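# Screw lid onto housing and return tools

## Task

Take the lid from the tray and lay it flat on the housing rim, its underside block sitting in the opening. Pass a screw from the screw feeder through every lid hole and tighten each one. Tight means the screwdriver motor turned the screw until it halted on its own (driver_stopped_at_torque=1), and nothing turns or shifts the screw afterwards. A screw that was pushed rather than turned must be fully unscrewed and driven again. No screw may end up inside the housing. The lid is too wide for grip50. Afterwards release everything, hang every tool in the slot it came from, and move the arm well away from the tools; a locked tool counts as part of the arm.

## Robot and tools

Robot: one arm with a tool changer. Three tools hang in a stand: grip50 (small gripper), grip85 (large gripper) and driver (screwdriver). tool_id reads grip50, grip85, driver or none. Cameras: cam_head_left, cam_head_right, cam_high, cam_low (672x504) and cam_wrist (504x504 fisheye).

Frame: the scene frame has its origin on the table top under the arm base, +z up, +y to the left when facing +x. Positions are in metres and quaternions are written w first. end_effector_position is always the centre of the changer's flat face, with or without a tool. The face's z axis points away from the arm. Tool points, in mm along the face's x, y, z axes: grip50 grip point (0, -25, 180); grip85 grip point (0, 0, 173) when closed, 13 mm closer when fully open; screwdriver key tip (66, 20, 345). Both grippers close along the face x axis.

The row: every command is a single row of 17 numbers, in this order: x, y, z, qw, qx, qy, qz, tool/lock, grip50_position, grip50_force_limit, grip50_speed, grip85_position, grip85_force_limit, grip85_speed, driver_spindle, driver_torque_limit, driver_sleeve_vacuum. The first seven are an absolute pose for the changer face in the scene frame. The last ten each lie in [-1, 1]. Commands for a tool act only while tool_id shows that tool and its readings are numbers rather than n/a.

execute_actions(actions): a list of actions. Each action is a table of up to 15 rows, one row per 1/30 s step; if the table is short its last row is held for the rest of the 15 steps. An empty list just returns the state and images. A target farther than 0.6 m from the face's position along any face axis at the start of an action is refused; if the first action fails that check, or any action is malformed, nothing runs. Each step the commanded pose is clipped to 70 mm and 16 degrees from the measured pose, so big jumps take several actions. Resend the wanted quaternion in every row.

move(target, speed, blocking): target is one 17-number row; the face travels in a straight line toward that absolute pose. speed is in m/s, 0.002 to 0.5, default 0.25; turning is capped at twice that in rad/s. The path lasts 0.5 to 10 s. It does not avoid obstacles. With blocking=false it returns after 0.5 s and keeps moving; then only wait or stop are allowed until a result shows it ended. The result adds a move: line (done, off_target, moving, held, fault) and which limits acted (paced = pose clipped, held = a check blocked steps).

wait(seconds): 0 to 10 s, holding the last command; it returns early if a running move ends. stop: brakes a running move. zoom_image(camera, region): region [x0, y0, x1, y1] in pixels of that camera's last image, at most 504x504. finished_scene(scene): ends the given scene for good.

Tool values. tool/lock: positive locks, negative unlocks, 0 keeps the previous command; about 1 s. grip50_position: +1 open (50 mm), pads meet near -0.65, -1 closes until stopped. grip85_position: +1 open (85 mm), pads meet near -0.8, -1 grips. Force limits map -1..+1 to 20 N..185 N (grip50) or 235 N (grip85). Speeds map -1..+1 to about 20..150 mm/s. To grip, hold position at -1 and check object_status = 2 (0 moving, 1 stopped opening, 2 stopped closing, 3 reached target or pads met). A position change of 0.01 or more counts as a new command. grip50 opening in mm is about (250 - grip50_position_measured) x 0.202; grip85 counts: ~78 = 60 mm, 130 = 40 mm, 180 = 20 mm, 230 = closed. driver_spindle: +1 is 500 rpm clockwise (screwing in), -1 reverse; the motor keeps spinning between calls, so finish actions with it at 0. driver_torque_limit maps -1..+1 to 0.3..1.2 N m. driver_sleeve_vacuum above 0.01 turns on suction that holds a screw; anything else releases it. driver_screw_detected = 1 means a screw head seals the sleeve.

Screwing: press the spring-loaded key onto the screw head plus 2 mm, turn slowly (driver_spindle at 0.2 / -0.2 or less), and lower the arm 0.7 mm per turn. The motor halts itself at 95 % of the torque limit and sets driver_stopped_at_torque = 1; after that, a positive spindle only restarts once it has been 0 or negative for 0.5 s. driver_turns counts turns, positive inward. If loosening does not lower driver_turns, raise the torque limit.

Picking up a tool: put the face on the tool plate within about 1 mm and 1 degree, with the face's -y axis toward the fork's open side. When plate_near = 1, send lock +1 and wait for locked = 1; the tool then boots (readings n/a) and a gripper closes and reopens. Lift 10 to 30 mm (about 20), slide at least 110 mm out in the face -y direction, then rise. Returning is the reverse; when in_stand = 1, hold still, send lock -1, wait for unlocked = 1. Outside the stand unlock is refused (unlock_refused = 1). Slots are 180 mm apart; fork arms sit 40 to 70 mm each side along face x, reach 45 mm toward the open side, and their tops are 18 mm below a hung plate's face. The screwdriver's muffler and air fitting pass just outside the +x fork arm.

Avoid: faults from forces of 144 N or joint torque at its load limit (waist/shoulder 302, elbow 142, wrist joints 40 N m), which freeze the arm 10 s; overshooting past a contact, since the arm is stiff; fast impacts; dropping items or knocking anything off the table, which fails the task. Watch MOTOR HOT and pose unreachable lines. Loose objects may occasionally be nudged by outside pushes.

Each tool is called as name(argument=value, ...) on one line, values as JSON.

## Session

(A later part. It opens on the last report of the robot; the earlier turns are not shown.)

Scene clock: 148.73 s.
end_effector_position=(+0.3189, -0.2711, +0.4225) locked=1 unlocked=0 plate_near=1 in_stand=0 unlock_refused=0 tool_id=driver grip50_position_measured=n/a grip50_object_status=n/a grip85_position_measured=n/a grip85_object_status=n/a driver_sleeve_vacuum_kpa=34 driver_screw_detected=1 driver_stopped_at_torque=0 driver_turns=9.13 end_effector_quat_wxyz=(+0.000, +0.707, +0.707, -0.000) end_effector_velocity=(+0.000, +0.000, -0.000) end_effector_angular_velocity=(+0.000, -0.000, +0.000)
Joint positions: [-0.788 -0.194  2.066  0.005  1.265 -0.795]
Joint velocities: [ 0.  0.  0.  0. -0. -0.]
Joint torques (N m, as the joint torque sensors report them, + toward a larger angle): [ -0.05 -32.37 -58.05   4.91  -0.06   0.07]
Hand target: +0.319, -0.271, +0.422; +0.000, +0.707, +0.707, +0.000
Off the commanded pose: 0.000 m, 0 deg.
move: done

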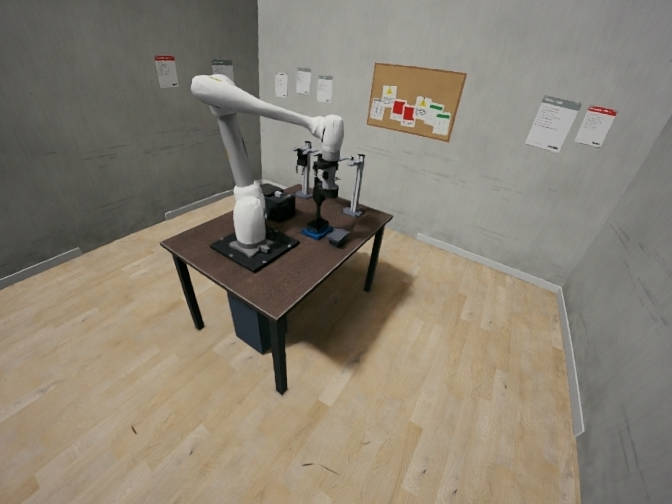

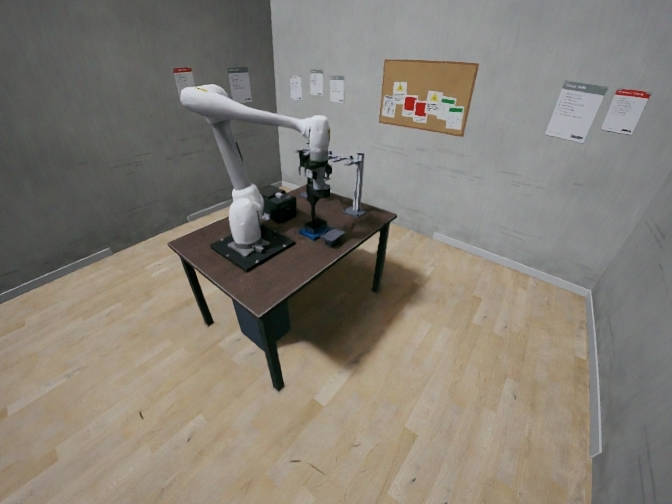

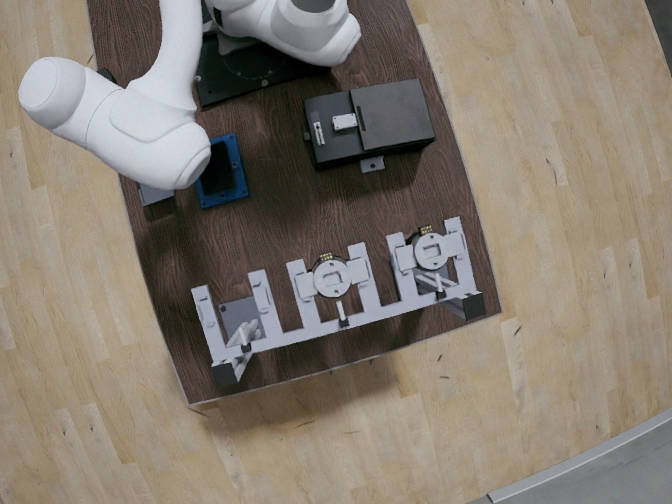

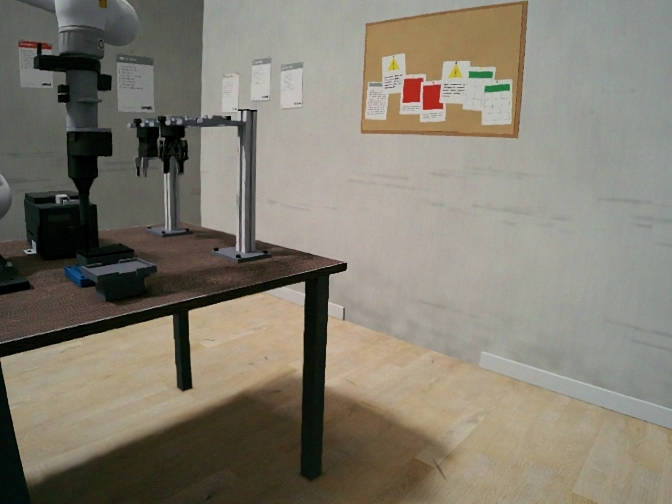

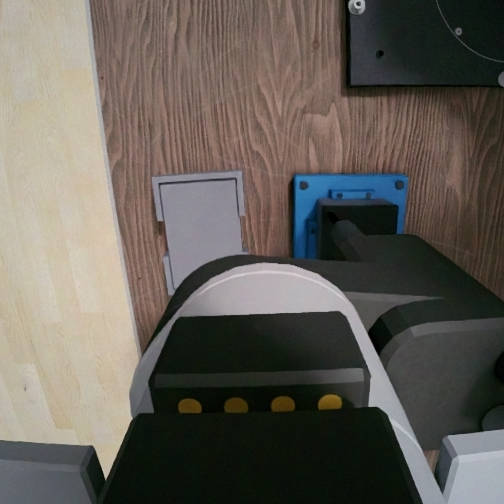

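execute_actions(actions=[[[0.3189,-0.2712,0.4225,0,0.7071,0.7071,0,0,0,0,0,0,0,0,0,0,1],[0.3189,-0.2713,0.4225,0,0.7071,0.7071,0,0,0,0,0,0,0,0,0,0,1],[0.3189,-0.2714,0.4225,0,0.7071,0.7071,0,0,0,0,0,0,0,0,0,0,1]]])

Scene clock: 149.37 s.
end_effector_position=(+0.3188, -0.2713, +0.4224) locked=1 unlocked=0 plate_near=1 in_stand=0 unlock_refused=0 tool_id=driver grip50_position_measured=n/a grip50_object_status=n/a grip85_position_measured=n/a grip85_object_status=n/a driver_sleeve_vacuum_kpa=31 driver_screw_detected=1 driver_stopped_at_torque=0 driver_turns=9.13 end_effector_quat_wxyz=(-0.000, +0.707, +0.707, -0.000) end_effector_velocity=(-0.000, -0.000, -0.000) end_effector_angular_velocity=(-0.000, +0.001, -0.000)
Joint positions: [-0.788 -0.194  2.066  0.005  1.265 -0.796]
Joint velocities: [-0.     0.001 -0.    -0.001  0.     0.   ]
Joint torques (N m, as the joint torque sensors report them, + toward a larger angle): [ -0.99 -30.59 -57.96   4.74   0.02   0.1 ]
Hand target: +0.319, -0.271, +0.422; -0.000, +0.707, +0.707, -0.000
Off the commanded pose: 0.000 m, 0 deg.
Step readings (end_effector_position):
0: (+0.3189, -0.2711, +0.4225)
1: (+0.3189, -0.2711, +0.4225)
2: (+0.3189, -0.2711, +0.4225)
4: (+0.3189, -0.2712, +0.4224)
8: (+0.3189, -0.2713, +0.4224)
15: end_effector_position above

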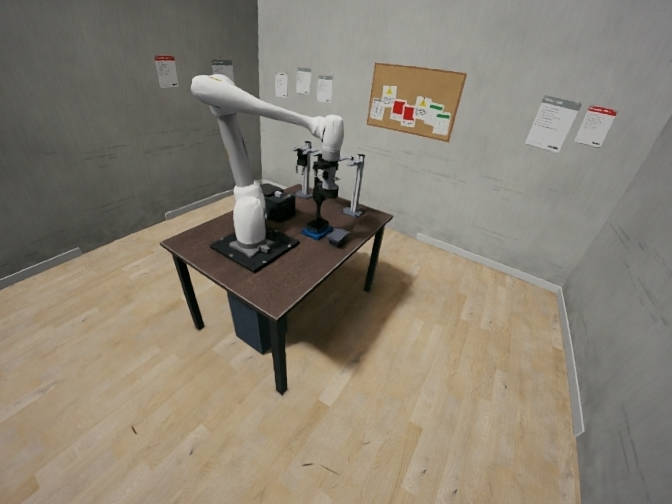

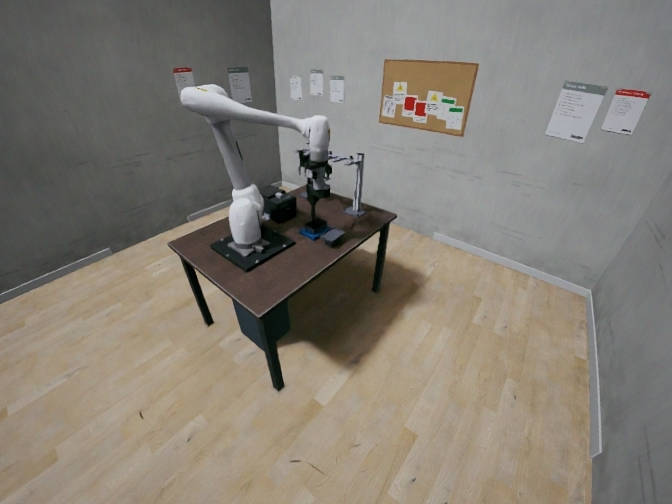

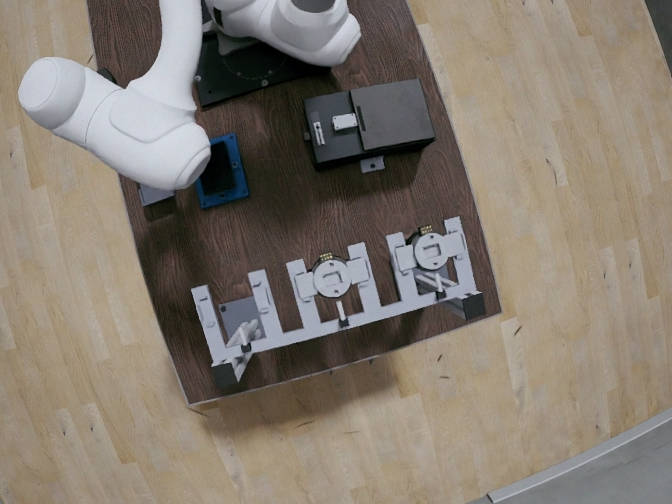

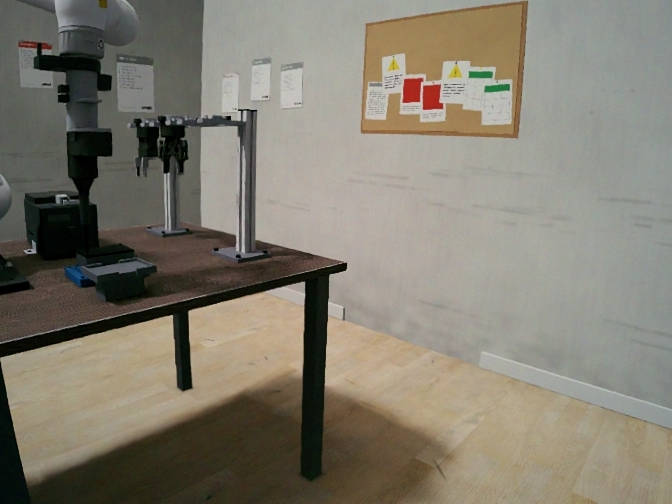

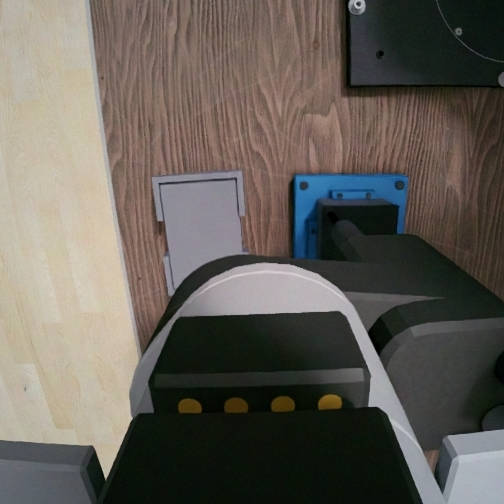

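execute_actions(actions=[[[0.3189,-0.2713,0.4235,0,0.7071,0.7071,0,0,0,0,0,0,0,0,0,0,1],[0.3189,-0.2713,0.4245,0,0.7071,0.7071,0,0,0,0,0,0,0,0,0,0,1],[0.3190,-0.2712,0.4255,0,0.7071,0.7071,0,0,0,0,0,0,0,0,0,0,1],[0.3192,-0.2711,0.4265,0,0.7071,0.7071,0,0,0,0,0,0,0,0,0,0,1],[0.3193,-0.2710,0.4275,0,0.7071,0.7071,0,0,0,0,0,0,0,0,0,0,1],[0.3193,-0.2710,0.429,0,0.7071,0.7071,0,0,0,0,0,0,0,0,0,0,1],[0.3193,-0.2710,0.431,0,0.7071,0.7071,0,0,0,0,0,0,0,0,0,0,1],[0.3193,-0.2710,0.433,0,0.7071,0.7071,0,0,0,0,0,0,0,0,0,0,1]]])

zoom_image(camera="cam_wrist", region=[315,195,345,225])

Scene clock: 150.17 s.
end_effector_position=(+0.3193, -0.2710, +0.4329) locked=1 unlocked=0 plate_near=1 in_stand=0 unlock_refused=0 tool_id=driver grip50_position_measured=n/a grip50_object_status=n/a grip85_position_measured=n/a grip85_object_status=n/a driver_sleeve_vacuum_kpa=40 driver_screw_detected=1 driver_stopped_at_torque=0 driver_turns=9.13 end_effector_quat_wxyz=(-0.000, +0.707, +0.707, +0.000) end_effector_velocity=(-0.000, -0.000, +0.000) end_effector_angular_velocity=(-0.001, -0.000, +0.001)
Joint positions: [-0.787 -0.199  2.051  0.005  1.286 -0.795]
Joint velocities: [-0.    -0.001 -0.    -0.     0.    -0.001]
Joint torques (N m, as the joint torque sensors report them, + toward a larger angle): [ -1.15 -31.37 -58.7    4.9   -0.08   0.17]
Hand target: +0.319, -0.271, +0.433; +0.000, +0.707, +0.707, -0.000
Off the commanded pose: 0.000 m, 0 deg.
Step readings (end_effector_position):
0: (+0.3188, -0.2713, +0.4224)
1: (+0.3189, -0.2714, +0.4224)
2: (+0.3189, -0.2714, +0.4228)
4: (+0.3190, -0.2715, +0.4244)
8: (+0.3193, -0.2711, +0.4293)
15: end_effector_position above

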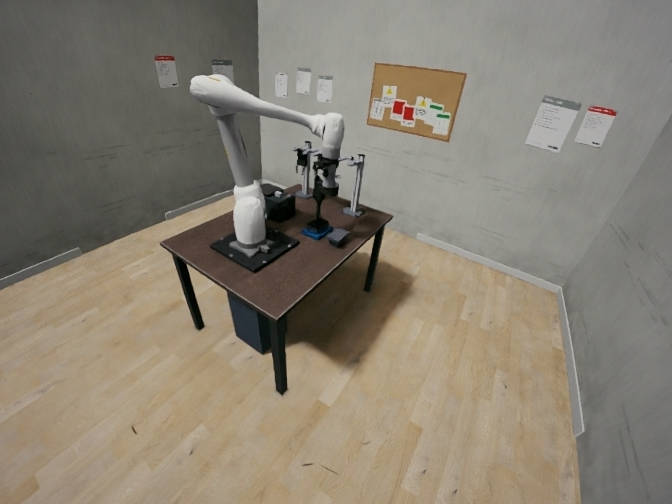

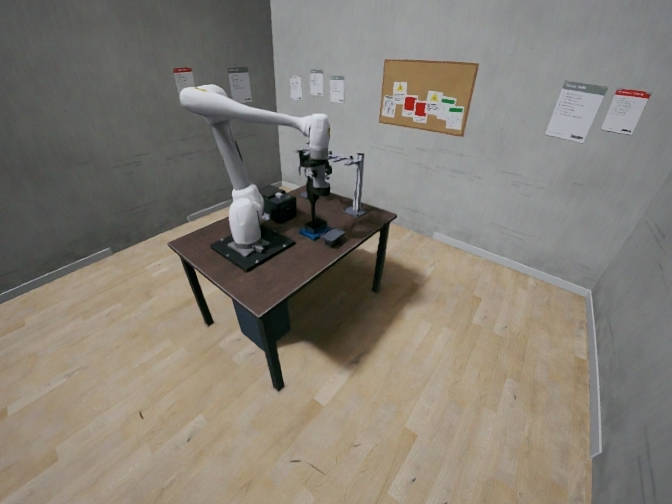

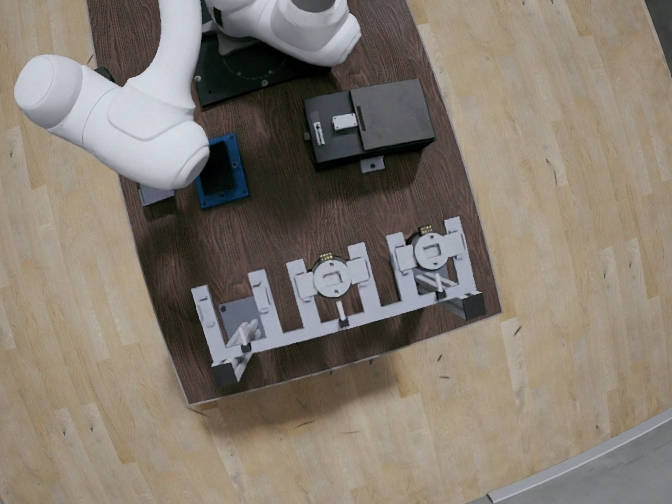

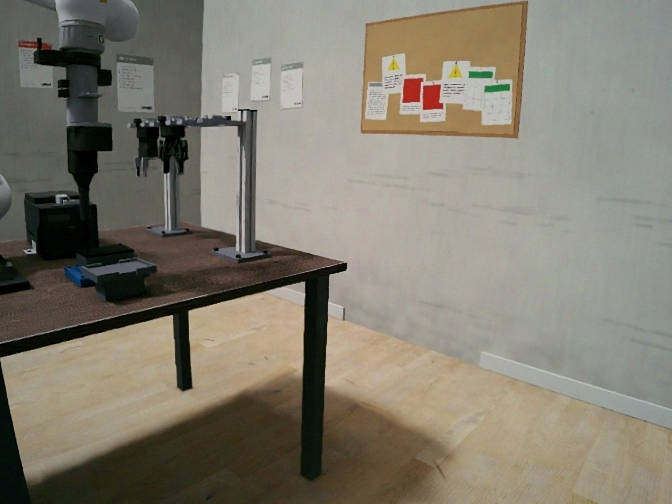

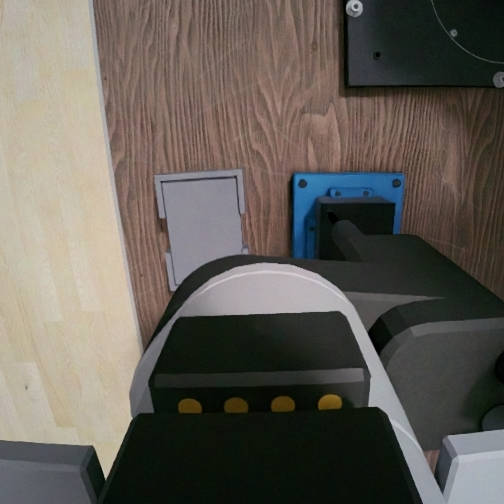

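Region (315, 195, 345, 225) of cam_wrist's 504x504 image, scaled by 16.800, with more detail than that image has.

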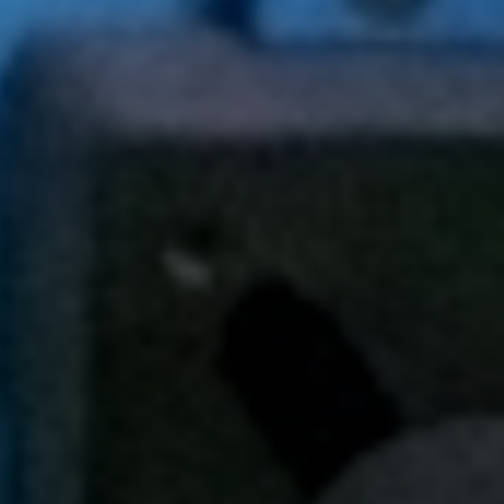

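execute_actions(actions=[[[0.3193,-0.2710,0.432,0,0.7071,0.7071,0,0,0,0,0,0,0,0,0,0,1],[0.3193,-0.2710,0.431,0,0.7071,0.7071,0,0,0,0,0,0,0,0,0,0,1],[0.3193,-0.2710,0.430,0,0.7071,0.7071,0,0,0,0,0,0,0,0,0,0,1],[0.3193,-0.2710,0.429,0,0.7071,0.7071,0,0,0,0,0,0,0,0,0,0,1],[0.3193,-0.2710,0.428,0,0.7071,0.7071,0,0,0,0,0,0,0,0,0,0,1],[0.3193,-0.2710,0.427,0,0.7071,0.7071,0,0,0,0,0,0,0,0,0,0,1],[0.3193,-0.2710,0.4263,0,0.7071,0.7071,0,0,0,0,0,0,0,0,0,0,1],[0.3193,-0.2710,0.4258,0,0.7071,0.7071,0,0,0,0,0,0,0,0,0,0,1],[0.3193,-0.2710,0.4255,0,0.7071,0.7071,0,0,0,0,0,0,0,0,0,0,1]],[[0.3193,-0.2710,0.4252,0,0.7071,0.7071,0,0,0,0,0,0,0,0,0,0,1],[0.3193,-0.2710,0.4249,0,0.7071,0.7071,0,0,0,0,0,0,0,0,0,0,1],[0.3193,-0.2710,0.4246,0,0.7071,0.7071,0,0,0,0,0,0,0,0,0,0,1],[0.3193,-0.2710,0.4243,0,0.7071,0.7071,0,0,0,0,0,0,0,0,0,0,1],[0.3193,-0.2710,0.4240,0,0.7071,0.7071,0,0,0,0,0,0,0,0,0,0,1],[0.3193,-0.2710,0.4237,0,0.7071,0.7071,0,0,0,0,0,0,0,0,0,0,1],[0.3193,-0.2710,0.4234,0,0.7071,0.7071,0,0,0,0,0,0,0,0,0,0,1],[0.3193,-0.2710,0.4231,0,0.7071,0.7071,0,0,0,0,0,0,0,0,0,0,1],[0.3193,-0.2710,0.4228,0,0.7071,0.7071,0,0,0,0,0,0,0,0,0,0,1],[0.3193,-0.2710,0.4225,0,0.7071,0.7071,0,0,0,0,0,0,0,0,0,0,1]]])

Scene clock: 151.67 s.
end_effector_position=(+0.3193, -0.2710, +0.4225) locked=1 unlocked=0 plate_near=1 in_stand=0 unlock_refused=0 tool_id=driver grip50_position_measured=n/a grip50_object_status=n/a grip85_position_measured=n/a grip85_object_status=n/a driver_sleeve_vacuum_kpa=40 driver_screw_detected=1 driver_stopped_at_torque=0 driver_turns=9.13 end_effector_quat_wxyz=(+0.000, +0.707, +0.707, +0.000) end_effector_velocity=(+0.000, +0.000, -0.000) end_effector_angular_velocity=(+0.000, -0.000, -0.000)
Joint positions: [-0.787 -0.194  2.066  0.005  1.265 -0.795]
Joint velocities: [ 0.  0.  0.  0. -0.  0.]
Joint torques (N m, as the joint torque sensors report them, + toward a larger angle): [ -1.85 -33.81 -58.51   4.96  -0.1    0.13]
Hand target: +0.319, -0.271, +0.422; -0.000, +0.707, +0.707, +0.000
Off the commanded pose: 0.000 m, 0 deg.
Step readings (end_effector_position; steps 1 to 15: 1st action; 16 to 30: 2nd action):
0: (+0.3193, -0.2710, +0.4330)
1: (+0.3193, -0.2710, +0.4330)
2: (+0.3194, -0.2711, +0.4330)
4: (+0.3194, -0.2710, +0.4316)
8: (+0.3193, -0.2710, +0.4274)
15: (+0.3193, -0.2710, +0.4256)
16: (+0.3193, -0.2710, +0.4256)
17: (+0.3193, -0.2710, +0.4254)
19: (+0.3193, -0.2710, +0.4249)
23: (+0.3193, -0.2710, +0.4237)
30: end_effector_position above

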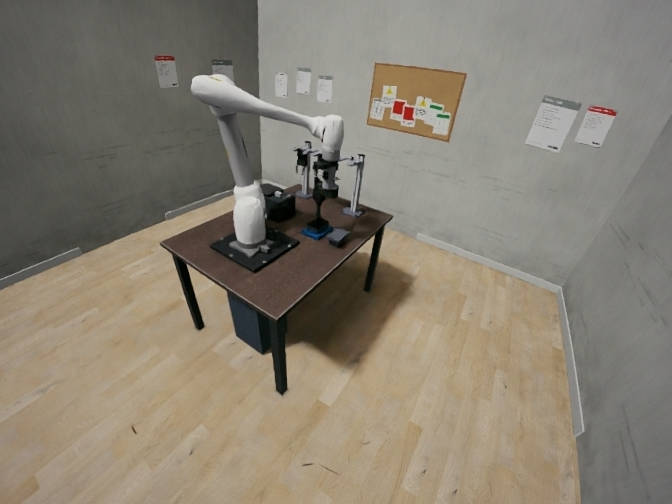

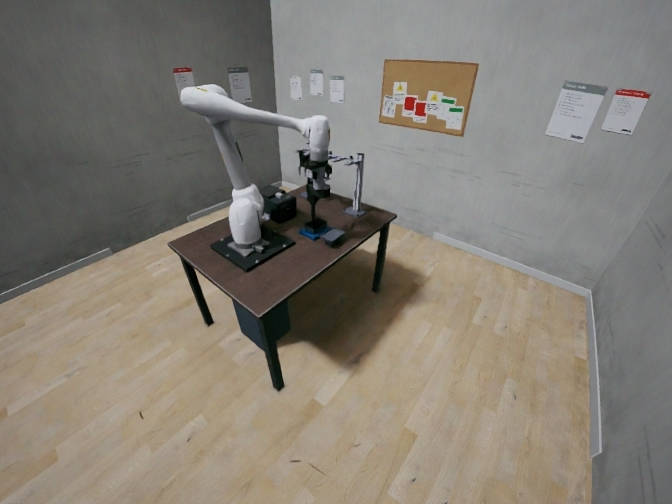

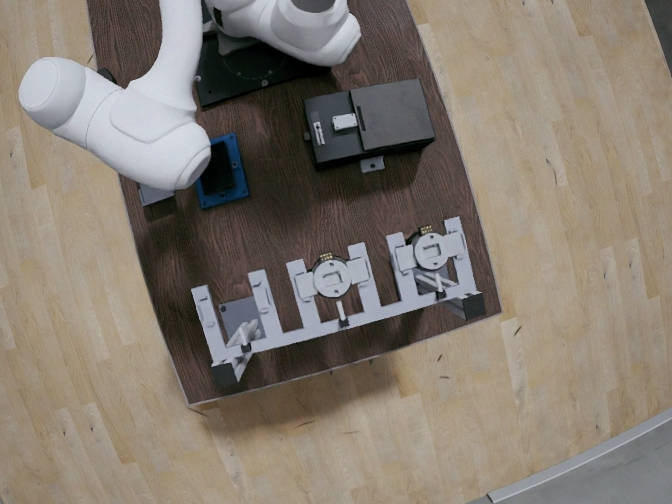

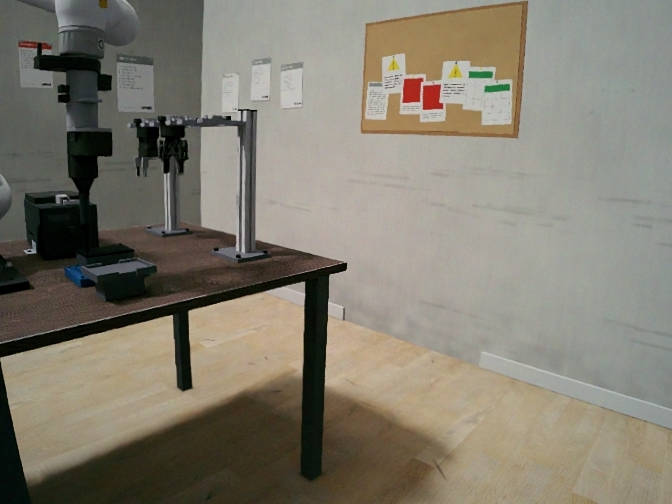

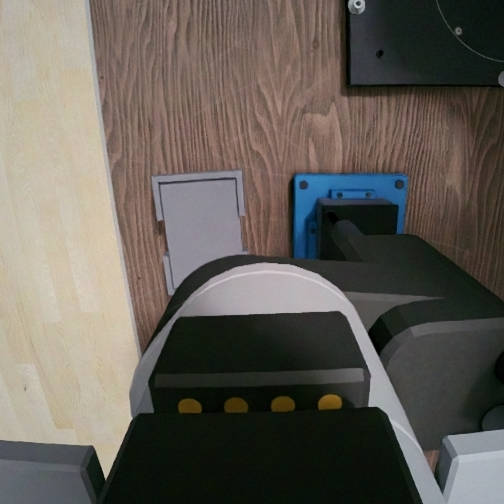

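40 kPa, free. Continue down.

move(target=[0.3194,-0.2710,0.419,0,0.7071,0.7071,0,0,0,0,0,0,0,0,0,0,1], speed=0.006)

Scene clock: 152.53 s.
end_effector_position=(+0.3194, -0.2710, +0.4190) locked=1 unlocked=0 plate_near=1 in_stand=0 unlock_refused=0 tool_id=driver grip50_position_measured=n/a grip50_object_status=n/a grip85_position_measured=n/a grip85_object_status=n/a driver_sleeve_vacuum_kpa=40 driver_screw_detected=1 driver_stopped_at_torque=0 driver_turns=9.13 end_effector_quat_wxyz=(+0.000, +0.707, +0.707, -0.000) end_effector_velocity=(-0.000, +0.000, -0.000) end_effector_angular_velocity=(-0.000, +0.001, +0.000)
Joint positions: [-0.787 -0.192  2.071  0.005  1.258 -0.794]
Joint velocities: [ 0.    -0.     0.    -0.001  0.     0.001]
Joint torques (N m, as the joint torque sensors report them, + toward a larger angle): [ -1.49 -31.52 -58.6    4.81   0.05   0.18]
Hand target: +0.319, -0.271, +0.419; +0.000, +0.707, +0.707, +0.000
Off the commanded pose: 0.000 m, 0 deg.
move: done

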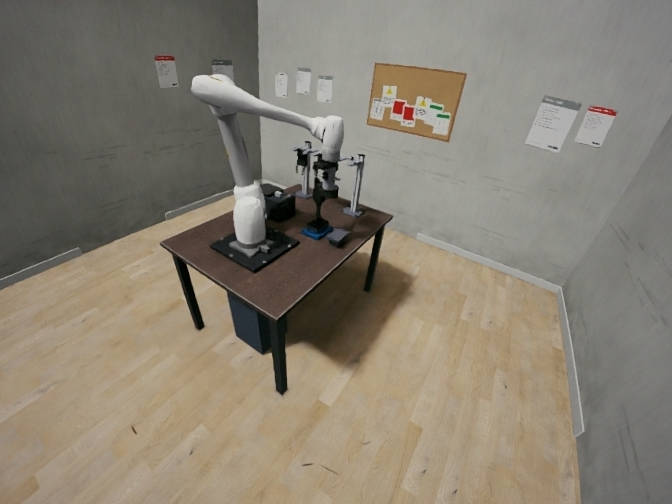

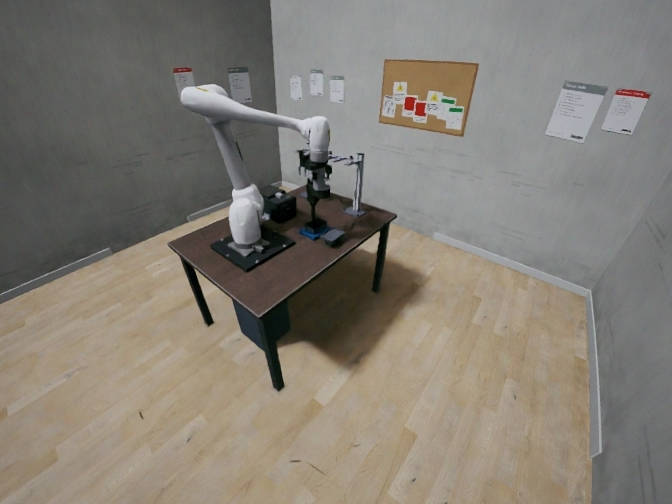

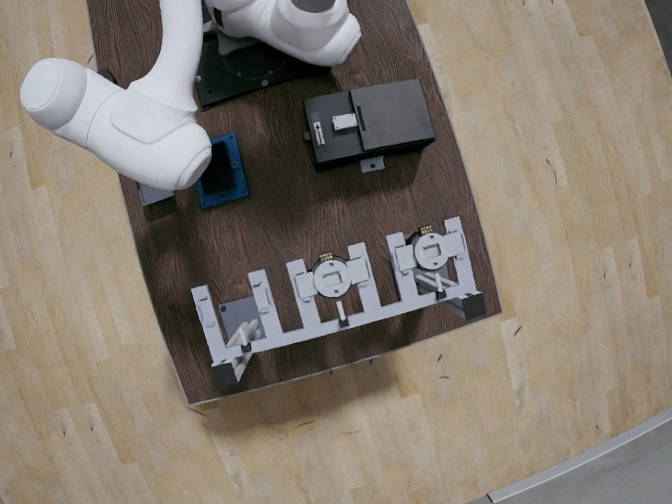

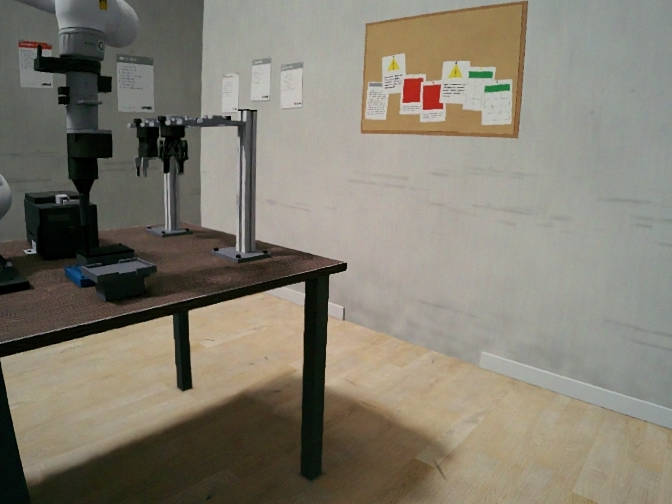

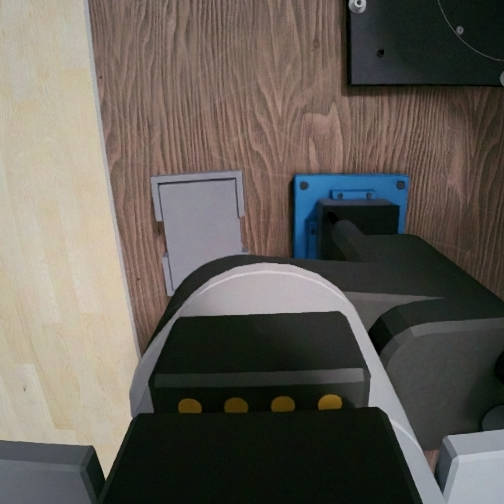

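move(target=[0.3194,-0.2710,0.4125,0,0.7071,0.7071,0,0,0,0,0,0,0,0,0.3,0,1], speed=0.0022)

Scene clock: 155.80 s.
end_effector_position=(+0.3194, -0.2710, +0.4125) locked=1 unlocked=0 plate_near=1 in_stand=0 unlock_refused=0 tool_id=driver grip50_position_measured=n/a grip50_object_status=n/a grip85_position_measured=n/a grip85_object_status=n/a driver_sleeve_vacuum_kpa=40 driver_screw_detected=1 driver_stopped_at_torque=1 driver_turns=16.19 end_effector_quat_wxyz=(+0.000, +0.707, +0.707, +0.000) end_effector_velocity=(+0.000, -0.000, +0.000) end_effector_angular_velocity=(-0.001, -0.001, -0.002)
Joint positions: [-0.787 -0.188  2.08   0.005  1.245 -0.794]
Joint velocities: [-0.001  0.    -0.     0.    -0.001  0.001]
Joint torques (N m, as the joint torque sensors report them, + toward a larger angle): [ -1.52 -32.49 -56.48   4.09  -0.05   0.05]
Hand target: +0.319, -0.271, +0.412; +0.000, +0.707, +0.707, +0.000
Off the commanded pose: 0.000 m, 0 deg.
move: done

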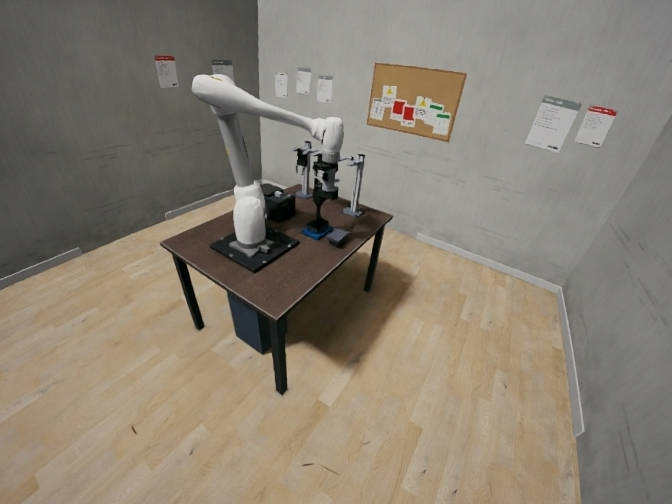

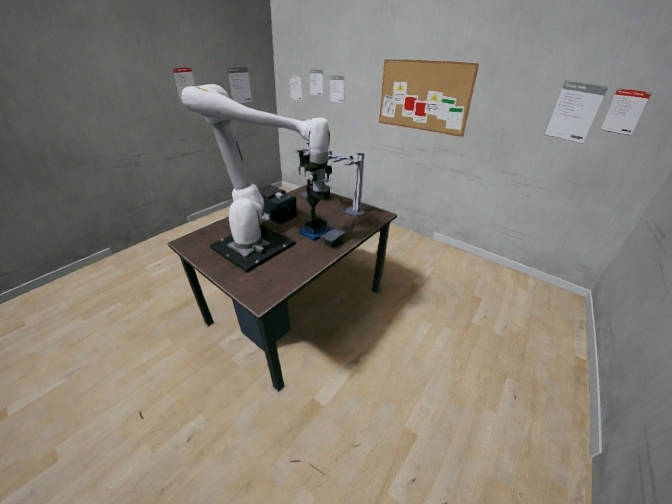

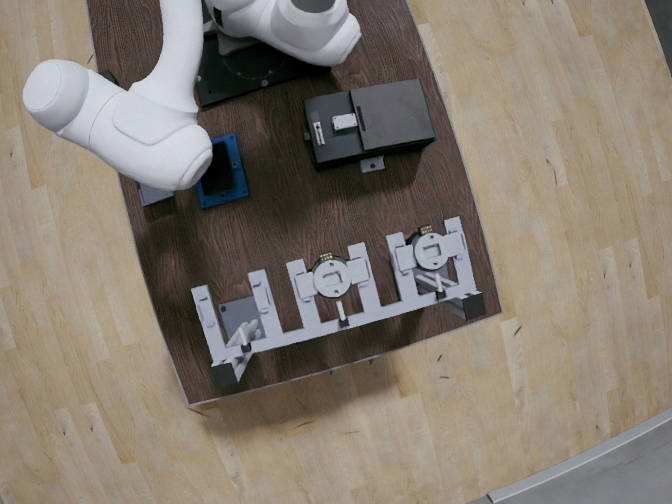

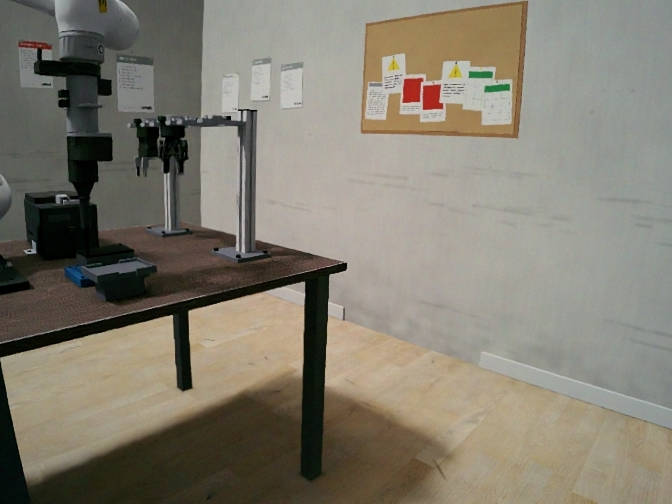

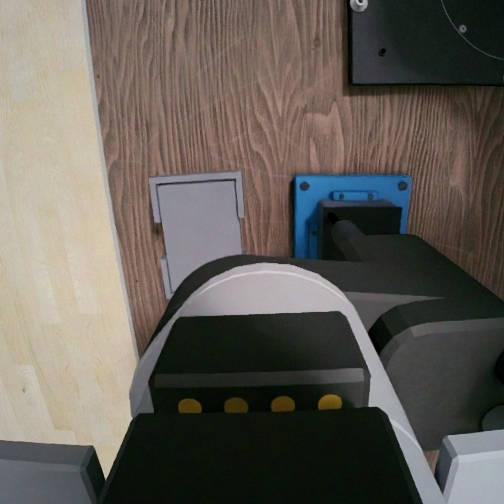

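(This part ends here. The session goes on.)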